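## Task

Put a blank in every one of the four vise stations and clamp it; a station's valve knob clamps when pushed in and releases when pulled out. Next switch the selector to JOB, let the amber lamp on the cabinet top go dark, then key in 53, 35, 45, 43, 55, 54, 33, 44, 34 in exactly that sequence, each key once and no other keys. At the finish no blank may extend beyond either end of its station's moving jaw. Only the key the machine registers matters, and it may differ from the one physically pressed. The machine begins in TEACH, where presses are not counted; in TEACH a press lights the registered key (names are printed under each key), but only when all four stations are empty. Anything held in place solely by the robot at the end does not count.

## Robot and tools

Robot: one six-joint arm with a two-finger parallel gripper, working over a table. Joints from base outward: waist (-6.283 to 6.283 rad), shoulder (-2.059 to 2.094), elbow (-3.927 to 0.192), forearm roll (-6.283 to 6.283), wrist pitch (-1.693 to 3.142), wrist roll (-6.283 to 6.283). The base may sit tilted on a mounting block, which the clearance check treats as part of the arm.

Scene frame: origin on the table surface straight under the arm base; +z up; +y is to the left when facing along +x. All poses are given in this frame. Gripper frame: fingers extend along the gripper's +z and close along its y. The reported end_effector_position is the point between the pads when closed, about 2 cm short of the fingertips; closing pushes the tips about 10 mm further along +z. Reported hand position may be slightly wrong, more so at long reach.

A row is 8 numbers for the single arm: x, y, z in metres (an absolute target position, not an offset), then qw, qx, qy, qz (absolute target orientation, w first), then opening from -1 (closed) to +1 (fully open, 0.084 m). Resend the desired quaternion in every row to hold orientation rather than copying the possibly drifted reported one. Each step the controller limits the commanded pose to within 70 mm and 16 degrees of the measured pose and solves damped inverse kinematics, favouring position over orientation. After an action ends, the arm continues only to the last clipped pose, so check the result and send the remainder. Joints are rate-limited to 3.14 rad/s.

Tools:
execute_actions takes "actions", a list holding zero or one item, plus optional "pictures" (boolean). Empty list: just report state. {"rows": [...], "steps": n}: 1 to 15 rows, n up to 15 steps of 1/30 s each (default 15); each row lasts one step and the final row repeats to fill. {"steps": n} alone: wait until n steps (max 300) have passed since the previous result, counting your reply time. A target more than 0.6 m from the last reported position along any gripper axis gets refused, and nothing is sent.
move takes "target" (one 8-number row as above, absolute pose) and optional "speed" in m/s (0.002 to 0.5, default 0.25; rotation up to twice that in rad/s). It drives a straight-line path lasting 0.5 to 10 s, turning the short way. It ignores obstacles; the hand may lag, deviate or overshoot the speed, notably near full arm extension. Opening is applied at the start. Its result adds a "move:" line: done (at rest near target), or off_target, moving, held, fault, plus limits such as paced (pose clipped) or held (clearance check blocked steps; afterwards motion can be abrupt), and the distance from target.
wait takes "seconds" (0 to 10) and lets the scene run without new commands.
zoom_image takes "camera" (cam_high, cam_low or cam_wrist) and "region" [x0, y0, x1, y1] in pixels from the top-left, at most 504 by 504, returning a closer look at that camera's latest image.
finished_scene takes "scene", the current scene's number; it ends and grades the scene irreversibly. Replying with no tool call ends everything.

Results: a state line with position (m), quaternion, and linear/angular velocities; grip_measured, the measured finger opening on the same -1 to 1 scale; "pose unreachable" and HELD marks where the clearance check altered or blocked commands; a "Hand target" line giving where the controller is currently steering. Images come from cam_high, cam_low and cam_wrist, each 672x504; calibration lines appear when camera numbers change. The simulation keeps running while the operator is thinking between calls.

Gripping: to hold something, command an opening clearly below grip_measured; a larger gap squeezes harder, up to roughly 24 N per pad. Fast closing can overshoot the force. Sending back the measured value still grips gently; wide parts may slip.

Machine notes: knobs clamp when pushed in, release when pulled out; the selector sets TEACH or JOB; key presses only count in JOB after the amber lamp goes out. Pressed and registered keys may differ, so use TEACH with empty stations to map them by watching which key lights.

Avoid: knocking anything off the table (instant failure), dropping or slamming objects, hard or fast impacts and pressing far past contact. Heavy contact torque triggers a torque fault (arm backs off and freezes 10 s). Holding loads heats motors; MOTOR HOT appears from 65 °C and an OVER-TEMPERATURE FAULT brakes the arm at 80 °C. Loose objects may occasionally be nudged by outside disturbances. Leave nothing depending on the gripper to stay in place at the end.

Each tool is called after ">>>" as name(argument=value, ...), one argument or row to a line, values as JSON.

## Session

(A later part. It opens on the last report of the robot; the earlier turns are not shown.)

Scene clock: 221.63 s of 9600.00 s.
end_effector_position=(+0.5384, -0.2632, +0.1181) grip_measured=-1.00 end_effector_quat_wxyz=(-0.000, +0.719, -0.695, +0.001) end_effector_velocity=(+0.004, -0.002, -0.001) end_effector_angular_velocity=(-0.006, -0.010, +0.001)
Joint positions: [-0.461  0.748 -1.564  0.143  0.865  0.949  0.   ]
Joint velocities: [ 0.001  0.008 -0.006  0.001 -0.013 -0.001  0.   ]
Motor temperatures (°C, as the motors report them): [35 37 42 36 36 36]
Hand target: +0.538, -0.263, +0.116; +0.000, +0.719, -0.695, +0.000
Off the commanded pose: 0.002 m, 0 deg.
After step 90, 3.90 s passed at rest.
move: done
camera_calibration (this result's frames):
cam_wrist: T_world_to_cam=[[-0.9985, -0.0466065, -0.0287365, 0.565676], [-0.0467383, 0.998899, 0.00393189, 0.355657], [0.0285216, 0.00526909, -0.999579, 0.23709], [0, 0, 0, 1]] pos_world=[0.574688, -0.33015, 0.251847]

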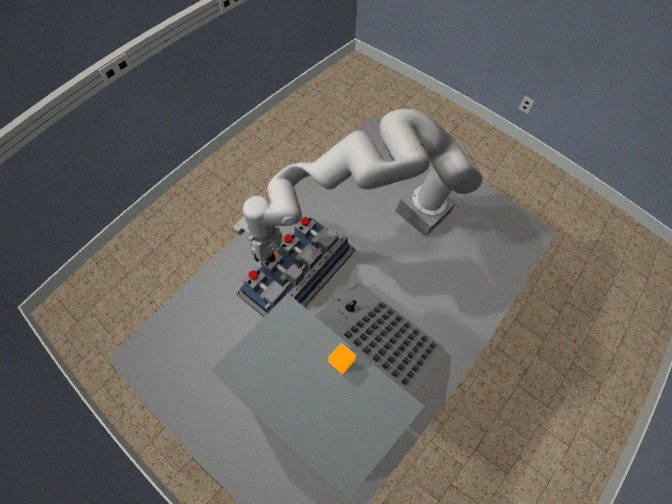

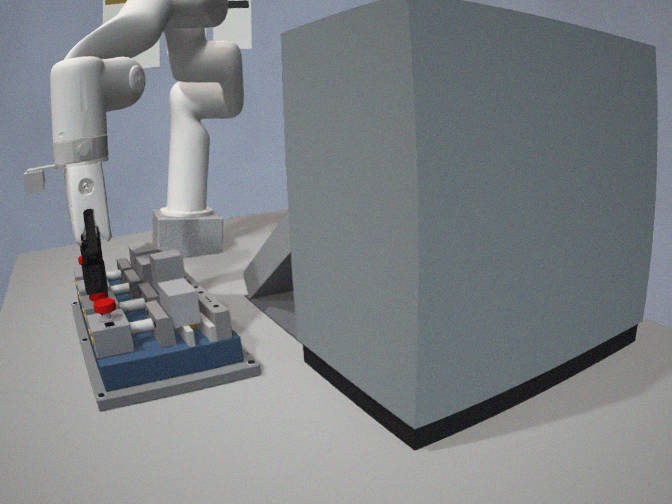

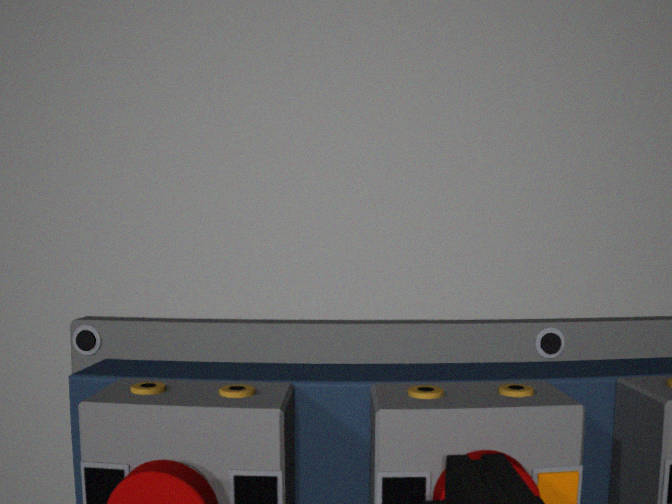

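>>> move(
  target=[0.538,-0.263,0.16,0,0.719,-0.695,0,-1],
  speed=0.15,
)

>>> move(
  target=[0.623,-0.26,0.16,0,0.719,-0.695,0,-1],
  speed=0.15,
)

>>> move(
  target=[0.623,-0.26,0.116,0,0.719,-0.695,0,-1],
  speed=0.03,
)

>>> move(
  target=[0.623,-0.26,0.16,0,0.719,-0.695,0,-1],
  speed=0.15,
)

>>> move(
  target=[0.453,-0.267,0.16,0,0.719,-0.695,0,-1],
  speed=0.15,
)

>>> move(
  target=[0.453,-0.267,0.116,0,0.719,-0.695,0,-1],
  speed=0.03,
)

>>> move(
  target=[0.453,-0.267,0.16,0,0.719,-0.695,0,-1],
  speed=0.15,
)

>>> move(
  target=[0.368,-0.271,0.16,0,0.719,-0.695,0,-1],
  speed=0.15,
)

>>> move(
  target=[0.368,-0.271,0.116,0,0.719,-0.695,0,-1],
  speed=0.03,
)

>>> move(
  target=[0.40,-0.24,0.30,0,0.719,-0.695,0,-1],
  speed=0.15,
)

Scene clock: 226.00 s of 9600.00 s.
end_effector_position=(+0.5376, -0.2628, +0.1587) grip_measured=-1.00 end_effector_quat_wxyz=(+0.000, +0.719, -0.695, -0.001) end_effector_velocity=(+0.003, -0.001, +0.008) end_effector_angular_velocity=(-0.005, -0.008, +0.000)
Joint positions: [-0.47   0.682 -1.58   0.133  0.951  0.955  0.   ]
Joint velocities: [-0.001 -0.009 -0.007 -0.001  0.007  0.001  0.   ]
Motor temperatures (°C, as the motors report them): [35 36 41 36 36 36]
Hand target: +0.538, -0.263, +0.160; -0.000, +0.719, -0.695, -0.000
Off the commanded pose: 0.001 m, 0 deg.
After step 90, 0.53 s passed at rest.
move: done
camera_calibration (this result's frames):
cam_wrist: T_world_to_cam=[[-0.998587, -0.0464825, -0.0257475, 0.565673], [-0.0466487, 0.998894, 0.00589196, 0.354651], [0.0254451, 0.00708472, -0.999651, 0.279861], [0, 0, 0, 1]] pos_world=[0.574297, -0.329948, 0.292238]

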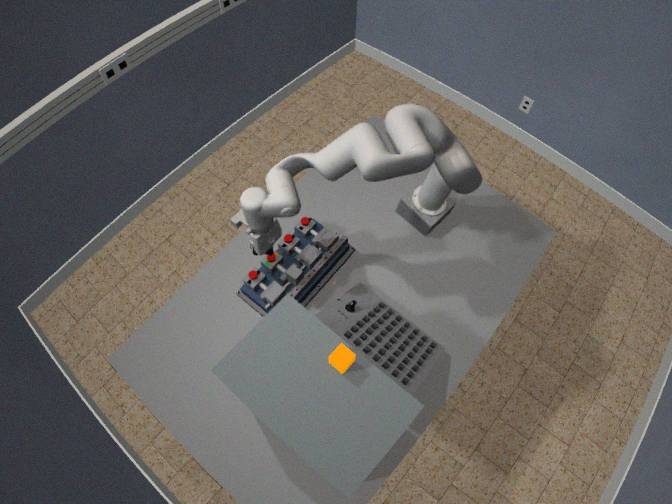

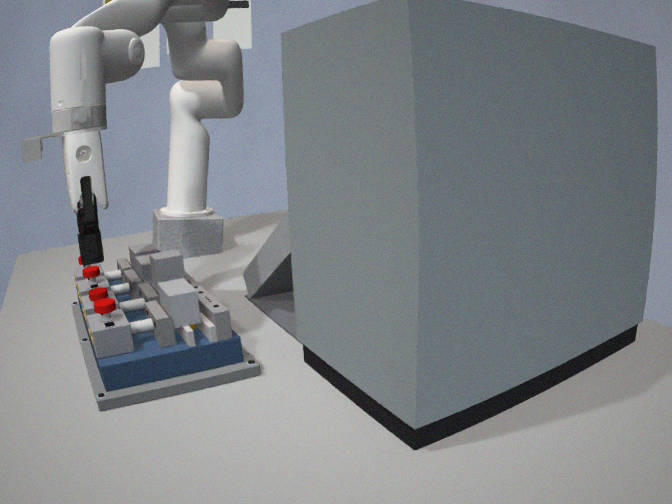

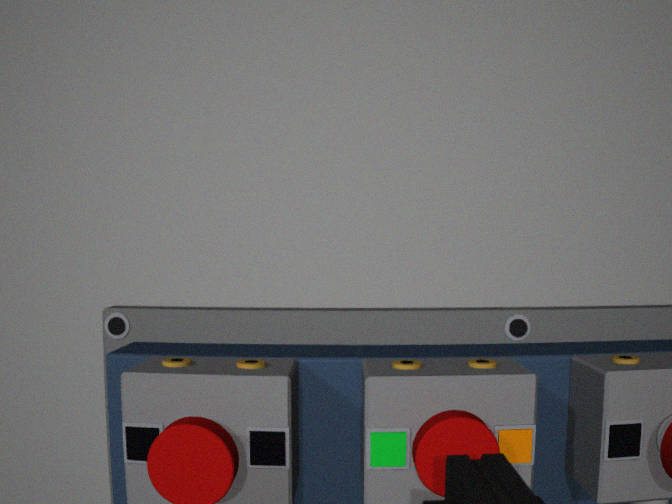

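Scene clock: 227.17 s of 9600.00 s.
end_effector_position=(+0.6229, -0.2603, +0.1600) grip_measured=-1.00 end_effector_quat_wxyz=(-0.000, +0.719, -0.695, +0.000) end_effector_velocity=(+0.002, -0.000, -0.000) end_effector_angular_velocity=(+0.003, +0.007, +0.001)
Joint positions: [-0.411  0.994 -2.13   0.12   1.177  1.046  0.   ]
Joint velocities: [ 0.001  0.023 -0.043 -0.001  0.027  0.003  0.   ]
Motor temperatures (°C, as the motors report them): [35 36 41 36 36 36]
Hand target: +0.623, -0.260, +0.160; -0.000, +0.719, -0.695, -0.000
Off the commanded pose: 0.000 m, 0 deg.
move: done
camera_calibration (this result's frames):
cam_wrist: T_world_to_cam=[[-0.99851, -0.0467128, -0.0282055, 0.651305], [-0.046855, 0.998892, 0.00440032, 0.356524], [0.0279687, 0.00571533, -0.999592, 0.277057], [0, 0, 0, 1]] pos_world=[0.659291, -0.327288, 0.293746]

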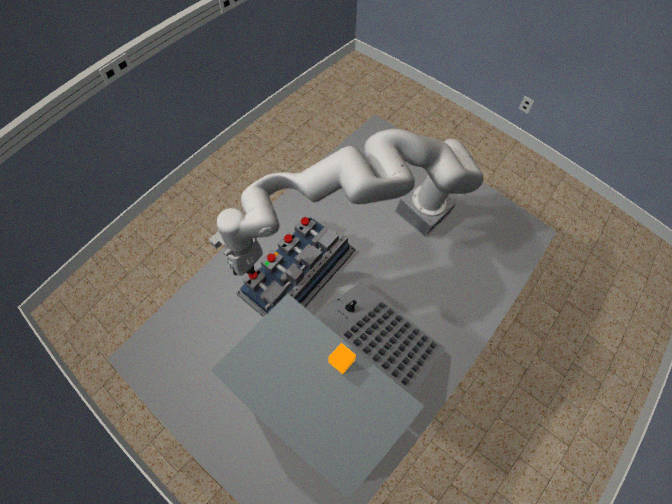

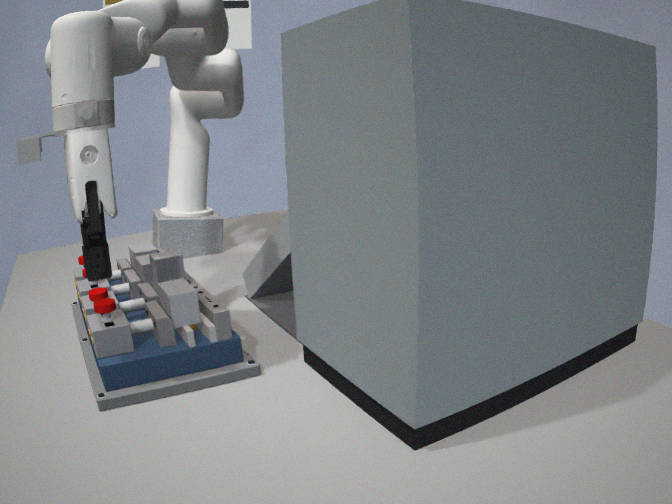

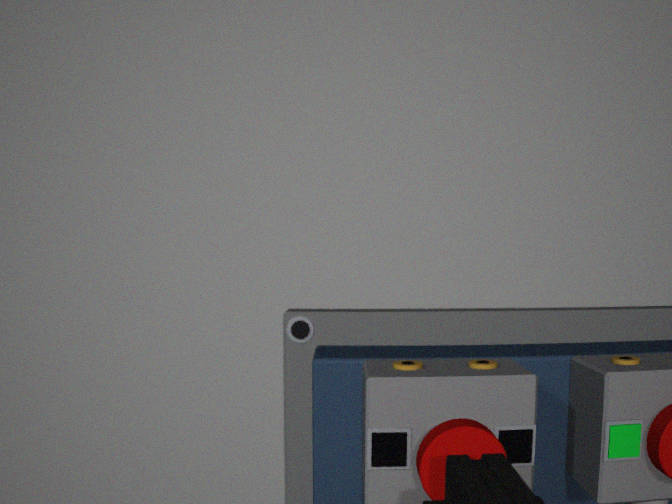

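Scene clock: 228.93 s of 9600.00 s.
end_effector_position=(+0.6237, -0.2603, +0.1185) grip_measured=-1.00 end_effector_quat_wxyz=(-0.000, +0.719, -0.695, +0.001) end_effector_velocity=(-0.000, +0.000, -0.001) end_effector_angular_velocity=(+0.001, +0.002, +0.000)
Joint positions: [-0.402  1.048 -2.103  0.125  1.095  1.044  0.   ]
Joint velocities: [ 0.     0.002 -0.     0.     0.    -0.001  0.   ]
Motor temperatures (°C, as the motors report them): [35 36 41 36 36 36]
Hand target: +0.623, -0.260, +0.116; +0.000, +0.719, -0.695, +0.000
Off the commanded pose: 0.003 m, 0 deg.
move: done
camera_calibration (this result's frames):
cam_wrist: T_world_to_cam=[[-0.998465, -0.0466395, -0.0298656, 0.651056], [-0.0467599, 0.998901, 0.00334553, 0.356751], [0.0296768, 0.00473691, -0.999548, 0.234184], [0, 0, 0, 1]] pos_world=[0.659789, -0.327104, 0.252329]

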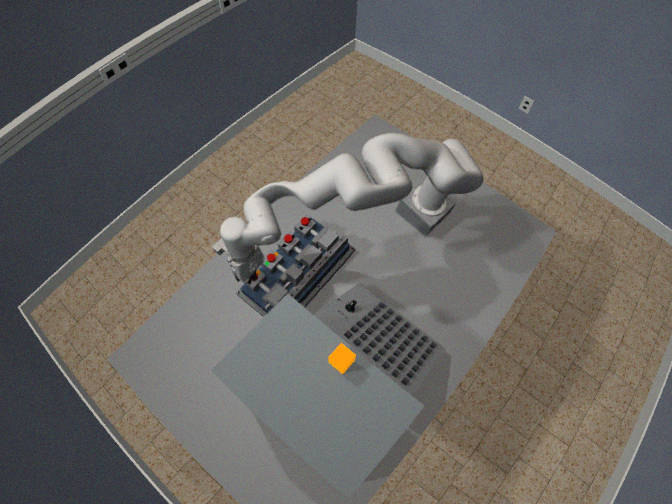

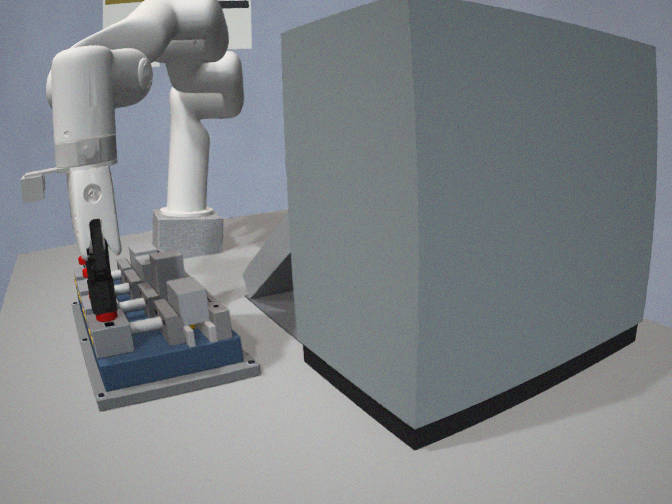

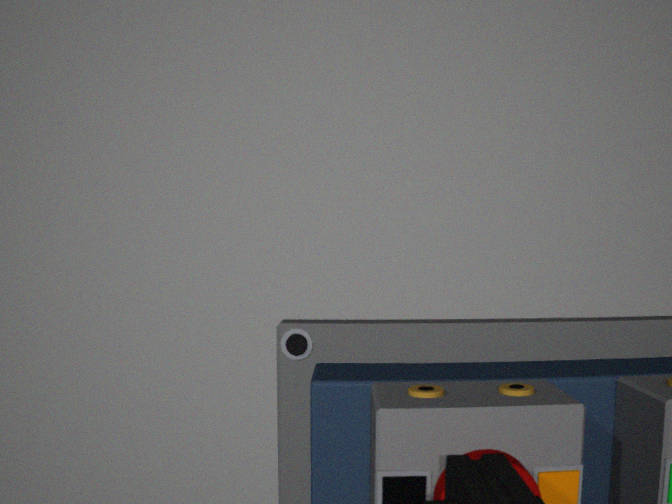

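Scene clock: 229.77 s of 9600.00 s.
end_effector_position=(+0.6227, -0.2599, +0.1587) grip_measured=-1.00 end_effector_quat_wxyz=(+0.000, +0.719, -0.695, -0.001) end_effector_velocity=(+0.001, -0.000, +0.006) end_effector_angular_velocity=(-0.002, -0.005, +0.001)
Joint positions: [-0.41   0.997 -2.131  0.12   1.179  1.047  0.   ]
Joint velocities: [-0.001 -0.006 -0.007 -0.001  0.008 -0.     0.   ]
Motor temperatures (°C, as the motors report them): [35 37 41 36 36 36]
Hand target: +0.623, -0.260, +0.160; -0.000, +0.719, -0.695, -0.000
Off the commanded pose: 0.001 m, 0 deg.
move: done
camera_calibration (this result's frames):
cam_wrist: T_world_to_cam=[[-0.998584, -0.0464858, -0.0258791, 0.650797], [-0.0466465, 0.998896, 0.00564334, 0.355761], [0.0255882, 0.00684252, -0.999649, 0.277581], [0, 0, 0, 1]] pos_world=[0.659367, -0.327014, 0.292318]

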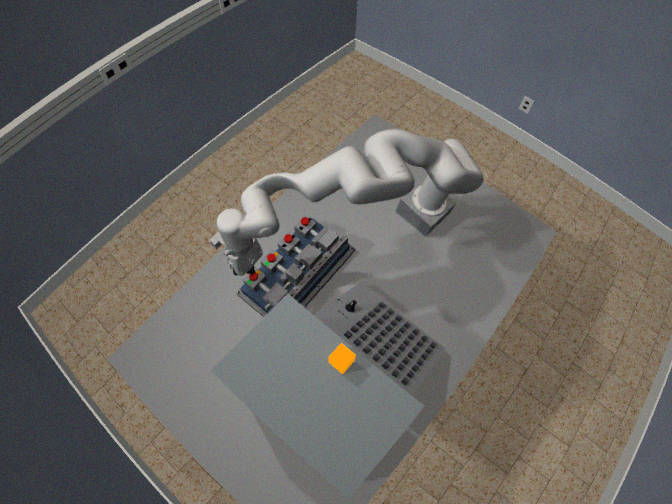

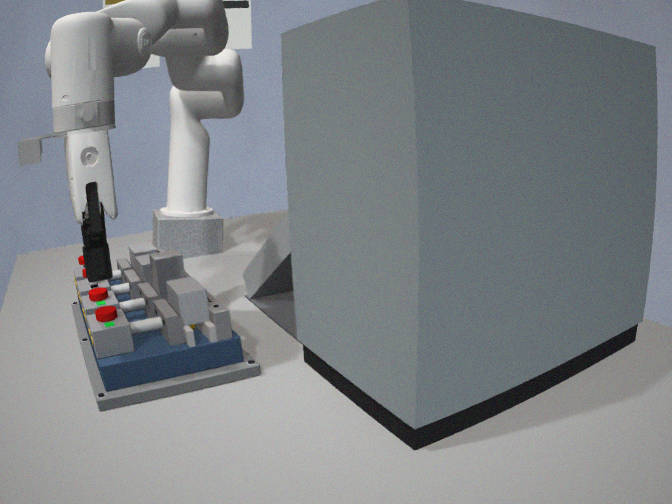

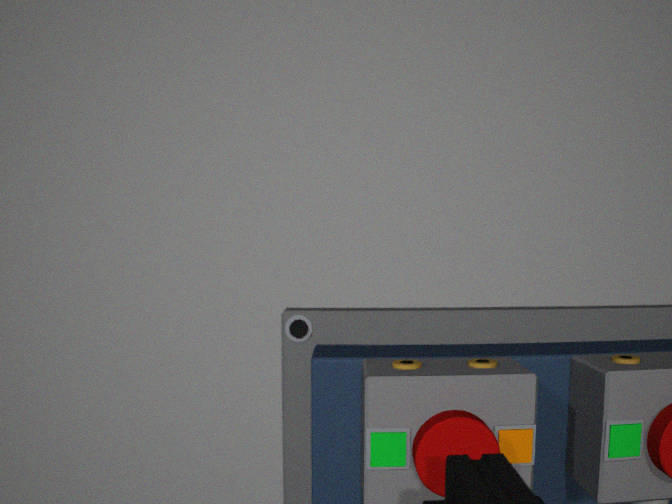

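Scene clock: 231.43 s of 9600.00 s.
end_effector_position=(+0.4531, -0.2663, +0.1601) grip_measured=-1.00 end_effector_quat_wxyz=(+0.000, +0.719, -0.695, -0.000) end_effector_velocity=(-0.003, +0.000, +0.000) end_effector_angular_velocity=(+0.000, -0.001, -0.000)
Joint positions: [-0.548  0.463 -1.221  0.143  0.818  0.857  0.   ]
Joint velocities: [-0.003 -0.007  0.011  0.001 -0.004 -0.004  0.   ]
Motor temperatures (°C, as the motors report them): [35 37 42 36 36 36]
Hand target: +0.453, -0.266, +0.160; +0.000, +0.719, -0.695, +0.000
Off the commanded pose: 0.001 m, 0 deg.
move: done
camera_calibration (this result's frames):
cam_wrist: T_world_to_cam=[[-0.99856, -0.0462741, -0.0271588, 0.481374], [-0.0464196, 0.998911, 0.00475458, 0.354329], [0.0269092, 0.00600844, -0.99962, 0.28253], [0, 0, 0, 1]] pos_world=[0.489525, -0.333365, 0.293811]

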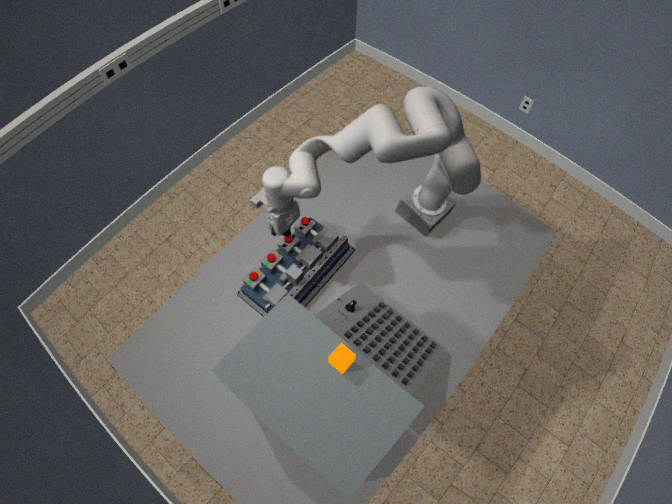

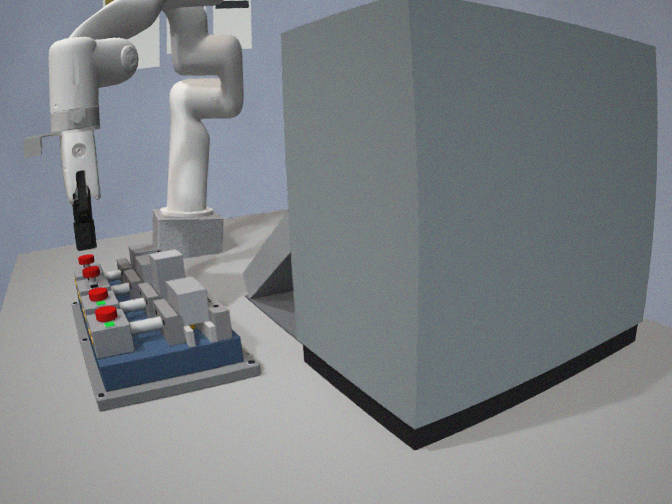

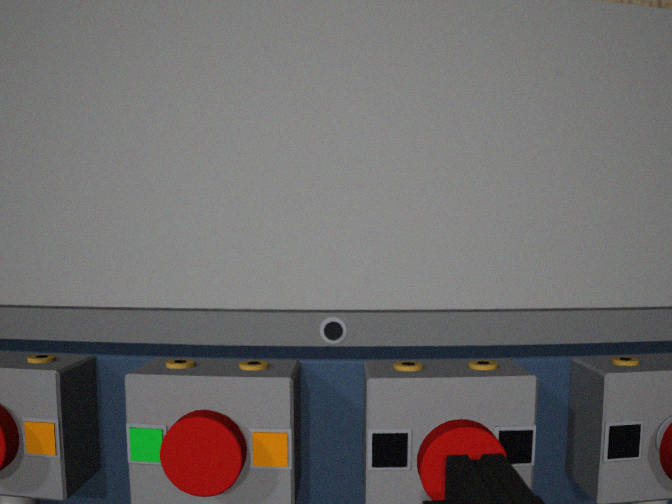

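Scene clock: 233.20 s of 9600.00 s.
end_effector_position=(+0.4538, -0.2674, +0.1180) grip_measured=-1.00 end_effector_quat_wxyz=(-0.000, +0.719, -0.695, +0.002) end_effector_velocity=(-0.000, -0.000, -0.001) end_effector_angular_velocity=(+0.000, -0.000, -0.000)
Joint positions: [-0.537  0.545 -1.207  0.159  0.719  0.845  0.   ]
Joint velocities: [ 0.     0.001  0.001  0.001 -0.002 -0.001  0.   ]
Motor temperatures (°C, as the motors report them): [35 37 42 36 36 36]
Hand target: +0.453, -0.267, +0.116; +0.000, +0.719, -0.695, +0.000
Off the commanded pose: 0.002 m, 0 deg.
move: done
camera_calibration (this result's frames):
cam_wrist: T_world_to_cam=[[-0.998464, -0.0467381, -0.0297611, 0.481087], [-0.0468447, 0.998898, 0.00289388, 0.356049], [0.029593, 0.00428358, -0.999553, 0.238676], [0, 0, 0, 1]] pos_world=[0.489963, -0.334194, 0.251856]

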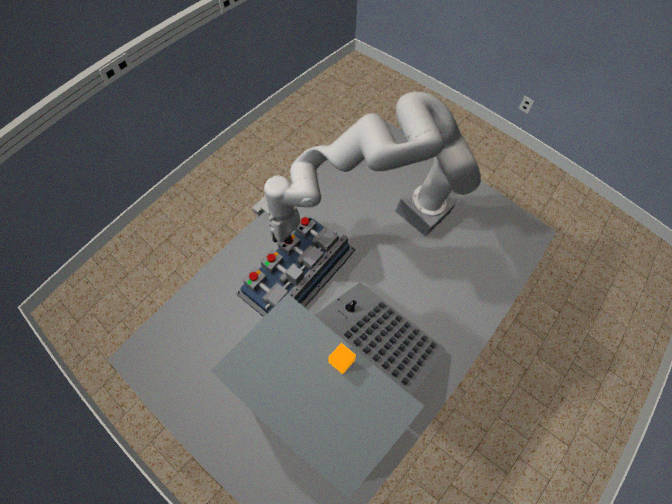

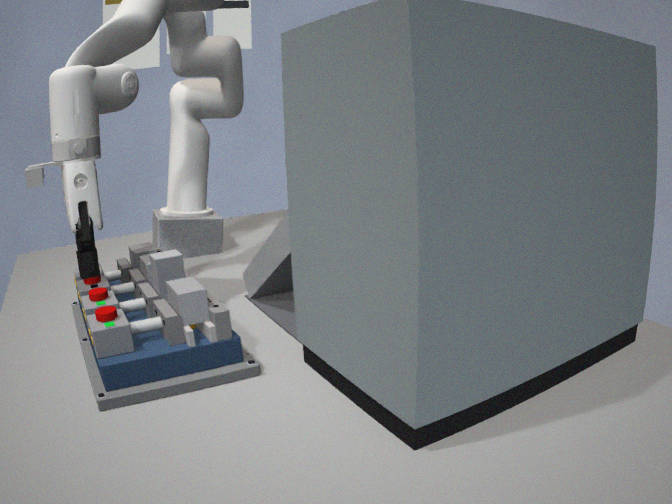

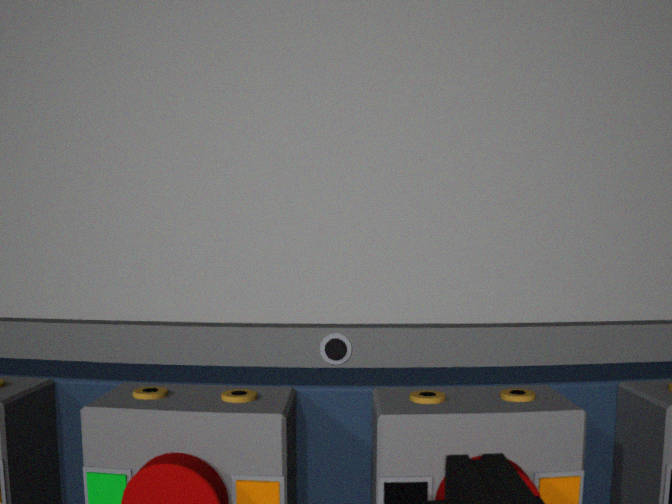

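Scene clock: 234.03 s of 9600.00 s.
end_effector_position=(+0.4528, -0.2669, +0.1591) grip_measured=-1.00 end_effector_quat_wxyz=(+0.000, +0.719, -0.695, -0.001) end_effector_velocity=(+0.001, -0.001, +0.005) end_effector_angular_velocity=(-0.002, -0.003, +0.001)
Joint positions: [-0.549  0.466 -1.222  0.143  0.817  0.855  0.   ]
Joint velocities: [-0.001 -0.008 -0.004 -0.001  0.008  0.     0.   ]
Motor temperatures (°C, as the motors report them): [35 37 42 36 36 36]
Hand target: +0.453, -0.267, +0.160; -0.000, +0.719, -0.695, -0.000
Off the commanded pose: 0.001 m, 0 deg.
move: done
camera_calibration (this result's frames):
cam_wrist: T_world_to_cam=[[-0.998568, -0.0465057, -0.0264349, 0.480889], [-0.0466694, 0.998895, 0.0056086, 0.354806], [0.0261448, 0.00683427, -0.999635, 0.282034], [0, 0, 0, 1]] pos_world=[0.489385, -0.333977, 0.292653]

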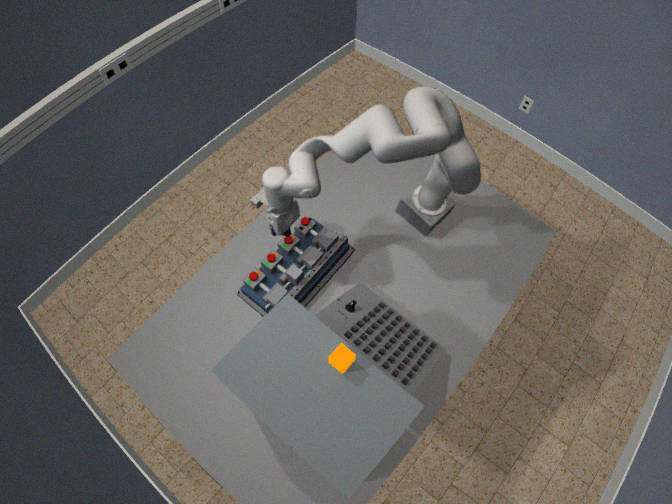

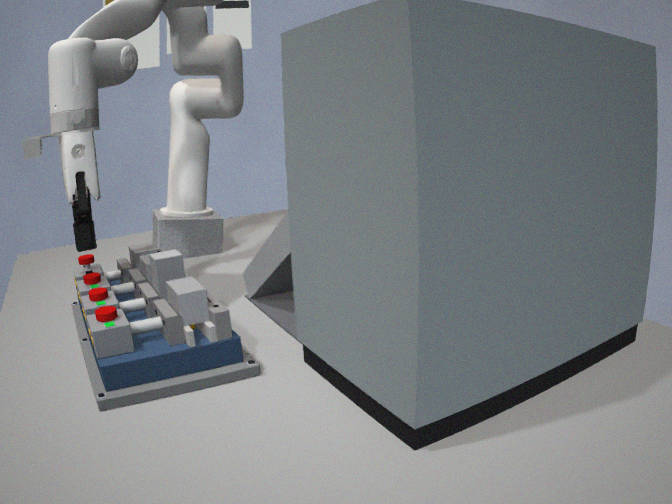

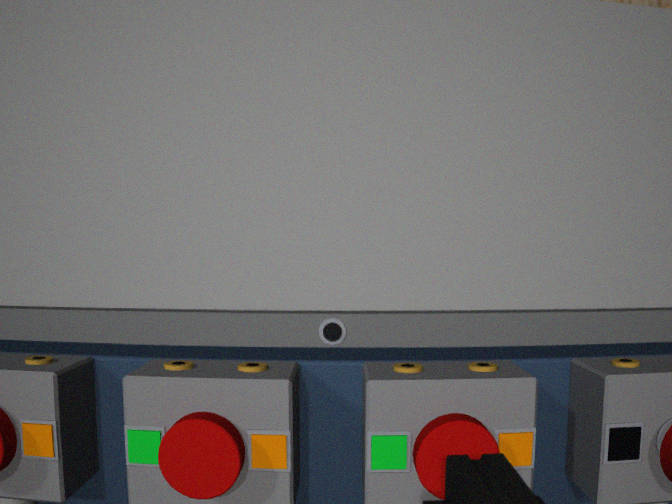

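Scene clock: 235.13 s of 9600.00 s.
end_effector_position=(+0.3683, -0.2706, +0.1600) grip_measured=-1.00 end_effector_quat_wxyz=(-0.000, +0.719, -0.695, +0.000) end_effector_velocity=(-0.002, -0.000, +0.000) end_effector_angular_velocity=(-0.001, -0.001, -0.001)
Joint positions: [-0.651  0.284 -0.941  0.148  0.728  0.741  0.   ]
Joint velocities: [-0.003 -0.005  0.008  0.001 -0.003 -0.003  0.   ]
Motor temperatures (°C, as the motors report them): [35 37 42 36 36 36]
Hand target: +0.368, -0.271, +0.160; -0.000, +0.719, -0.695, +0.000
Off the commanded pose: 0.000 m, 0 deg.
move: done
camera_calibration (this result's frames):
cam_wrist: T_world_to_cam=[[-0.998539, -0.0466257, -0.0273127, 0.396454], [-0.0467748, 0.998894, 0.00484402, 0.354799], [0.0270567, 0.00611449, -0.999615, 0.28472], [0, 0, 0, 1]] pos_world=[0.404767, -0.337662, 0.29372]

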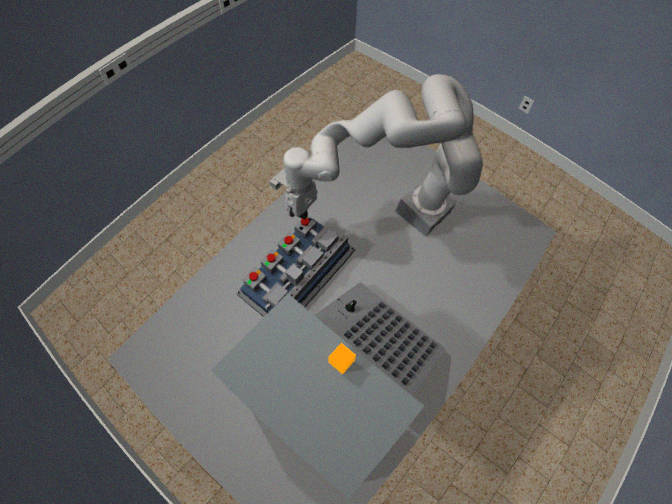

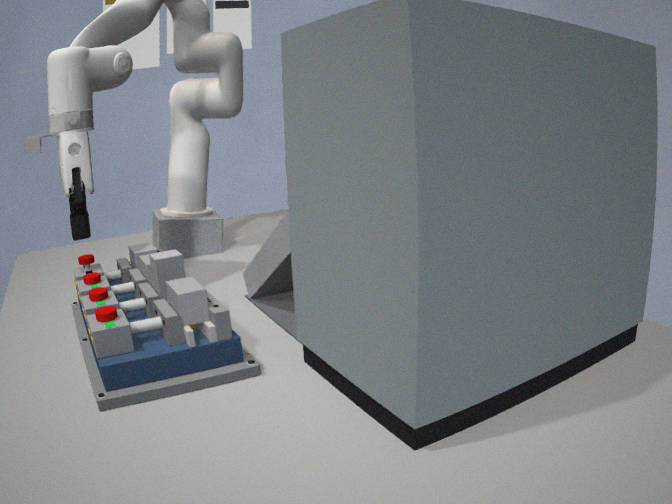

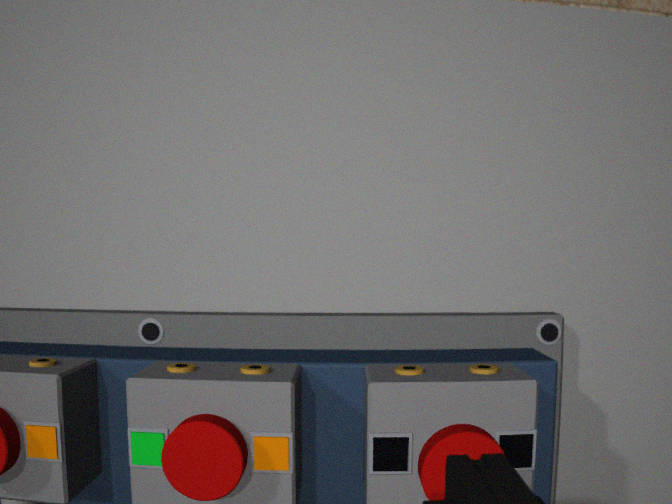

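Scene clock: 236.90 s of 9600.00 s.
end_effector_position=(+0.3687, -0.2715, +0.1178) grip_measured=-1.00 end_effector_quat_wxyz=(-0.000, +0.719, -0.695, +0.001) end_effector_velocity=(-0.001, +0.001, -0.001) end_effector_angular_velocity=(+0.002, +0.001, +0.000)
Joint positions: [-0.638  0.379 -0.925  0.172  0.615  0.724  0.   ]
Joint velocities: [ 0.     0.002  0.001  0.002 -0.001 -0.002  0.   ]
Motor temperatures (°C, as the motors report them): [35 36 42 36 36 36]
Hand target: +0.368, -0.271, +0.116; +0.000, +0.719, -0.695, +0.000
Off the commanded pose: 0.002 m, 0 deg.
move: done
camera_calibration (this result's frames):
cam_wrist: T_world_to_cam=[[-0.99848, -0.0466987, -0.0292654, 0.395822], [-0.0468027, 0.9989, 0.00288163, 0.35609], [0.0290986, 0.00424695, -0.999568, 0.241194], [0, 0, 0, 1]] pos_world=[0.404868, -0.338238, 0.251647]

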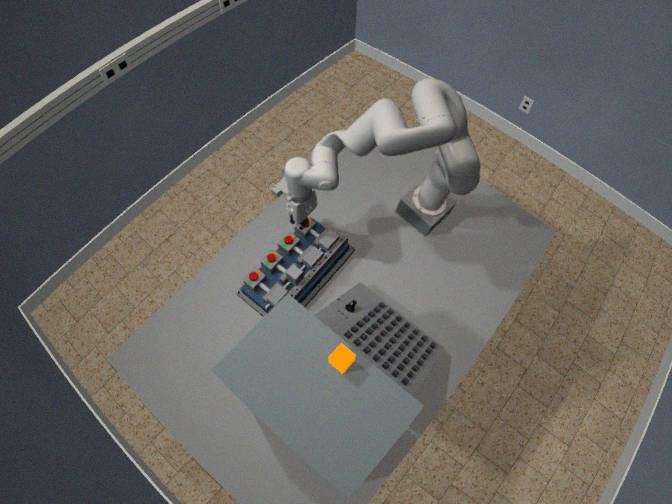

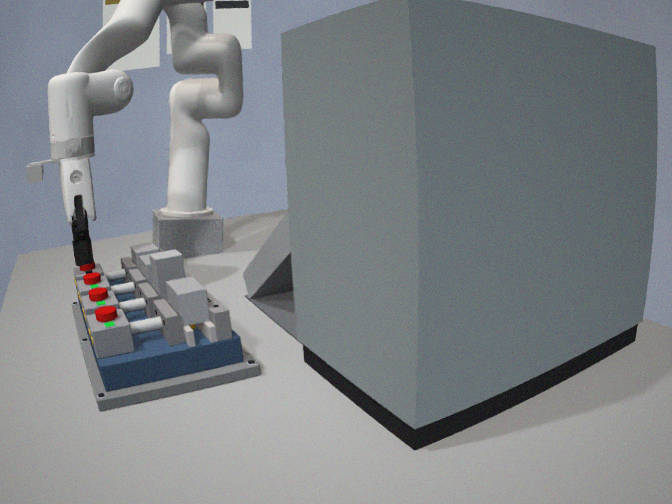

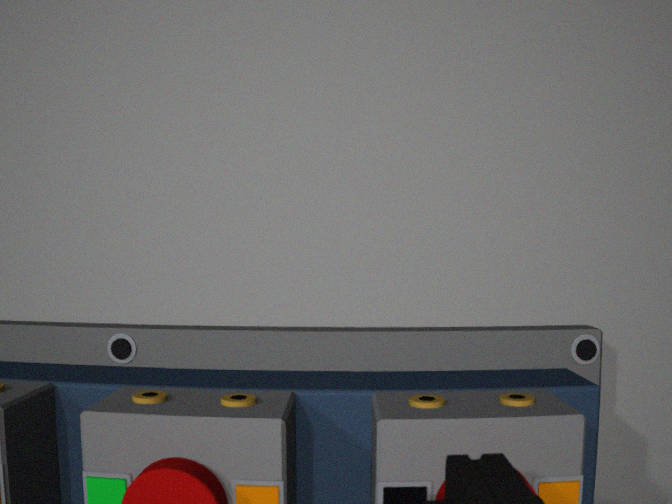

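Scene clock: 238.63 s of 9600.00 s.
end_effector_position=(+0.4003, -0.2403, +0.2990) grip_measured=-1.00 end_effector_quat_wxyz=(-0.000, +0.719, -0.695, -0.001) end_effector_velocity=(+0.002, -0.000, +0.006) end_effector_angular_velocity=(-0.004, -0.006, +0.001)
Joint positions: [-0.599  0.097 -1.149  0.113  1.116  0.852  0.   ]
Joint velocities: [ 0.001 -0.004 -0.013 -0.001  0.009  0.002  0.   ]
Motor temperatures (°C, as the motors report them): [35 36 42 36 36 36]
Hand target: +0.401, -0.240, +0.300; -0.000, +0.719, -0.695, -0.000
Off the commanded pose: 0.001 m, 0 deg.
move: done
camera_calibration (this result's frames):
cam_wrist: T_world_to_cam=[[-0.998541, -0.0468847, -0.0267846, 0.43339], [-0.0470578, 0.998875, 0.00586853, 0.325122], [0.0264794, 0.00712039, -0.999624, 0.423037], [0, 0, 0, 1]] pos_world=[0.436856, -0.307449, 0.432578]

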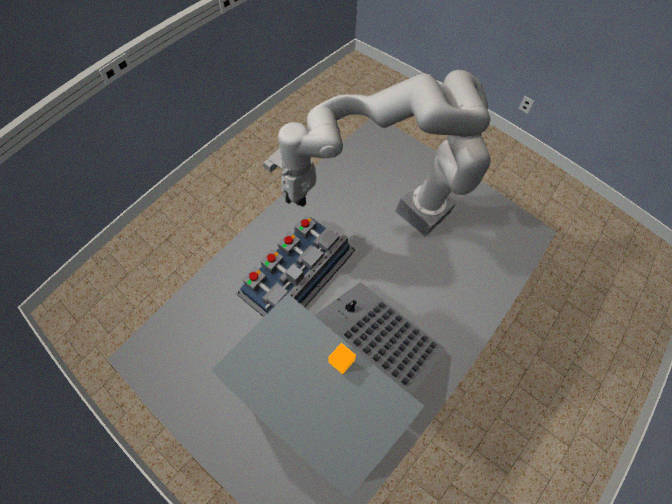

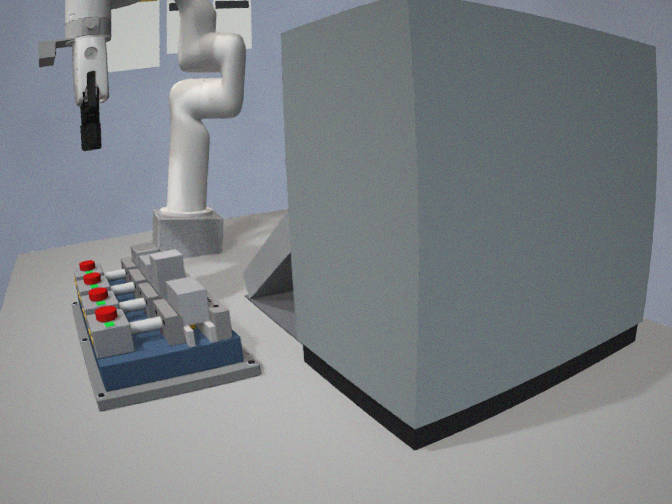

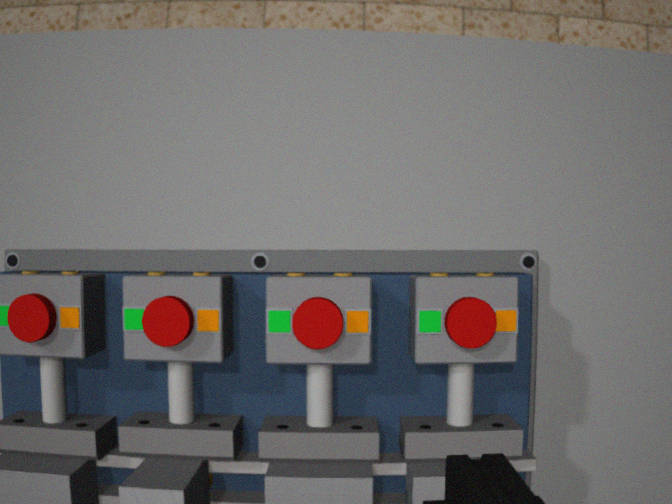

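>>> move(
  target=[0.40,0.03,0.25,0,0.954,0,0.301,0.2],
  speed=0.2,
)

Scene clock: 245.20 s of 9600.00 s.
end_effector_position=(+0.4002, +0.0290, +0.2502) grip_measured=+0.19 end_effector_quat_wxyz=(+0.001, +0.954, -0.001, +0.300) end_effector_velocity=(-0.000, +0.001, -0.001) end_effector_angular_velocity=(+0.006, -0.006, +0.015)
Joint positions: [ 0.112 -0.499 -0.219  0.471  0.101 -0.335  0.052]
Joint velocities: [ 0.015  0.003 -0.001  0.081 -0.007 -0.078 -0.   ]
Motor temperatures (°C, as the motors report them): [35 36 42 36 36 36]
Hand target: +0.400, +0.029, +0.250; +0.001, +0.954, -0.000, +0.300
Off the commanded pose: 0.001 m, 0 deg.
move: done
camera_calibration (this result's frames):
cam_wrist: T_world_to_cam=[[0.0235835, -0.999631, -0.0134723, 0.0598268], [-0.822758, -0.0117519, -0.56827, 0.539805], [0.567902, 0.0244863, -0.822732, 0.110887], [0, 0, 0, 1]] pos_world=[0.379745, 0.0634332, 0.398791]

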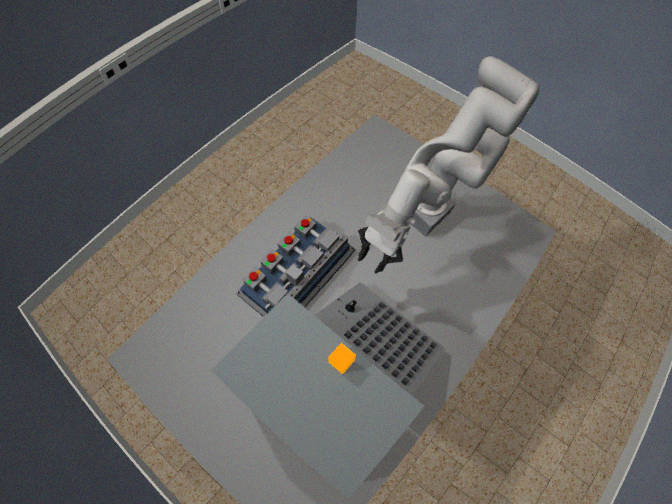

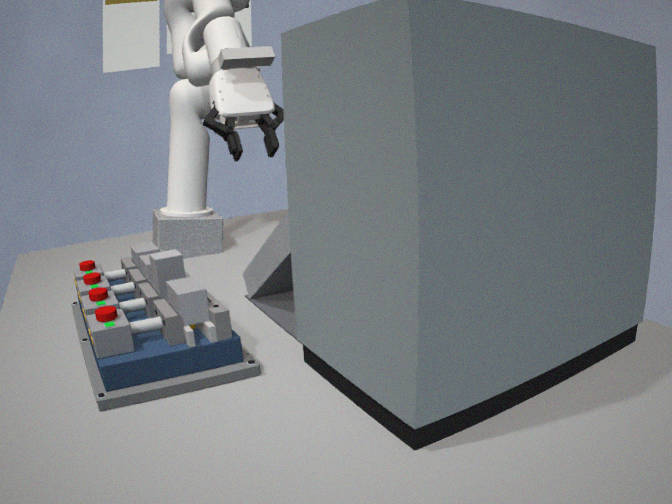

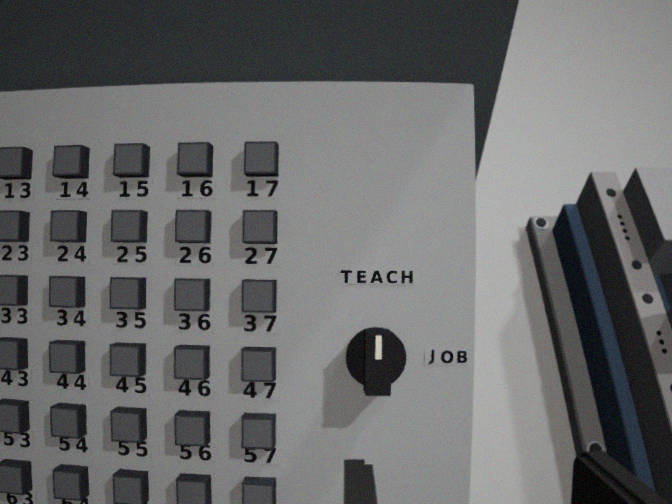

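>>> move(
  target=[0.475,0.049,0.172,0,0.958,0,0.287,0.0],
  speed=0.1,
)

Scene clock: 248.83 s of 9600.00 s.
end_effector_position=(+0.4746, +0.0486, +0.1727) grip_measured=-0.01 end_effector_quat_wxyz=(+0.019, +0.964, -0.006, +0.266) end_effector_velocity=(+0.002, -0.000, -0.001) end_effector_angular_velocity=(+0.017, -0.001, +0.010)
Joint positions: [ 0.281  0.06  -0.561  0.972 -0.085 -0.695  0.044]
Joint velocities: [ 0.027  0.022 -0.063  0.329  0.025 -0.307  0.   ]
Motor temperatures (°C, as the motors report them): [35 36 42 36 37 36]
Hand target: +0.475, +0.049, +0.172; +0.017, +0.964, -0.006, +0.266
Off the commanded pose: 0.001 m, 3 deg.
move: off_target
camera_calibration (this result's frames):
cam_wrist: T_world_to_cam=[[0.00295129, -0.999864, 0.0162226, 0.0813757], [-0.861052, -0.0107903, -0.508402, 0.564984], [0.508508, -0.012468, -0.860967, 0.0410551], [0, 0, 0, 1]] pos_world=[0.465363, 0.0879729, 0.321266]

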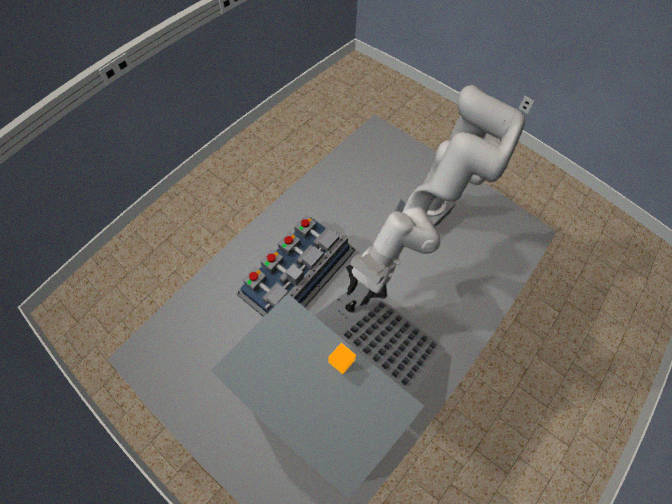

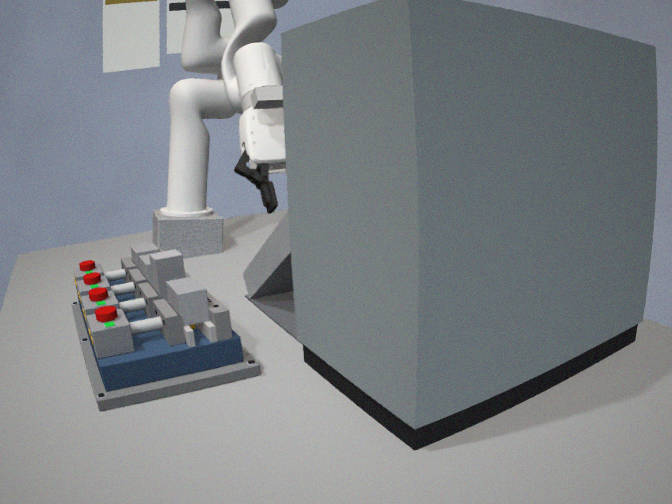

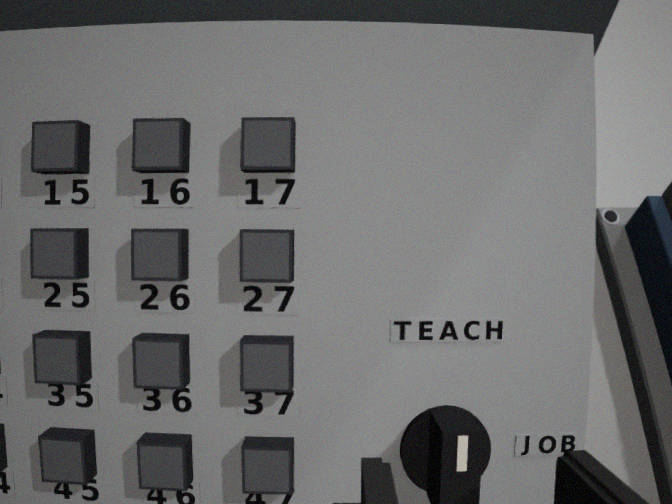

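>>> move(
  target=[0.485,0.053,0.157,0,0.958,0,0.287,0.0],
  speed=0.02,
)

Scene clock: 253.63 s of 9600.00 s.
end_effector_position=(+0.4848, +0.0531, +0.1574) grip_measured=-0.01 end_effector_quat_wxyz=(+0.004, +0.963, -0.002, +0.269) end_effector_velocity=(+0.001, +0.000, -0.001) end_effector_angular_velocity=(+0.020, -0.033, +0.013)
Joint positions: [ 0.309  0.159 -0.72   1.567 -0.058 -1.269  0.044]
Joint velocities: [-0.009  0.024 -0.089  0.456  0.018 -0.466  0.   ]
Motor temperatures (°C, as the motors report them): [35 36 42 36 37 36]
Hand target: +0.485, +0.053, +0.157; +0.003, +0.963, -0.002, +0.271
Off the commanded pose: 0.000 m, 2 deg.
After step 90, 0.13 s passed at rest.
move: done
camera_calibration (this result's frames):
cam_wrist: T_world_to_cam=[[0.0186357, -0.999779, -0.00968457, 0.0825062], [-0.857849, -0.0110133, -0.513784, 0.565348], [0.513564, 0.0178826, -0.857865, 0.0181163], [0, 0, 0, 1]] pos_world=[0.474141, 0.0883904, 0.306807]

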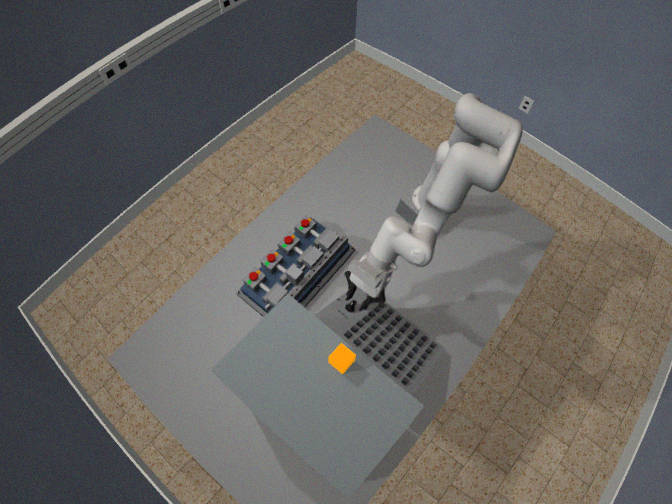

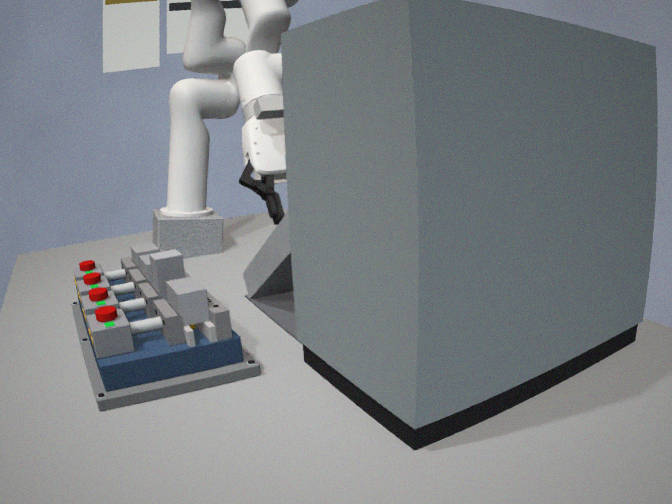

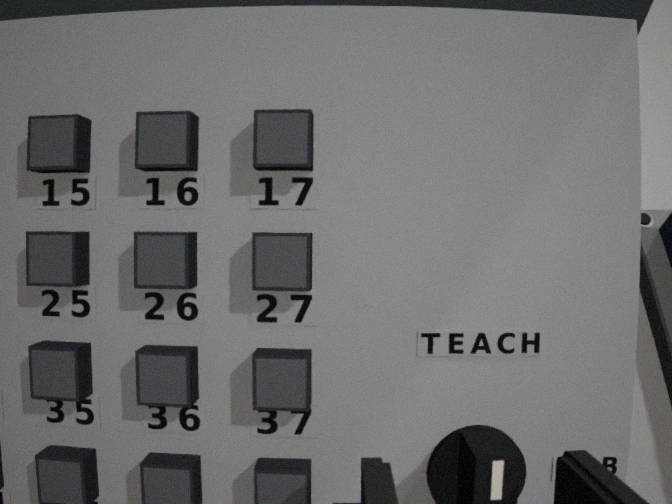

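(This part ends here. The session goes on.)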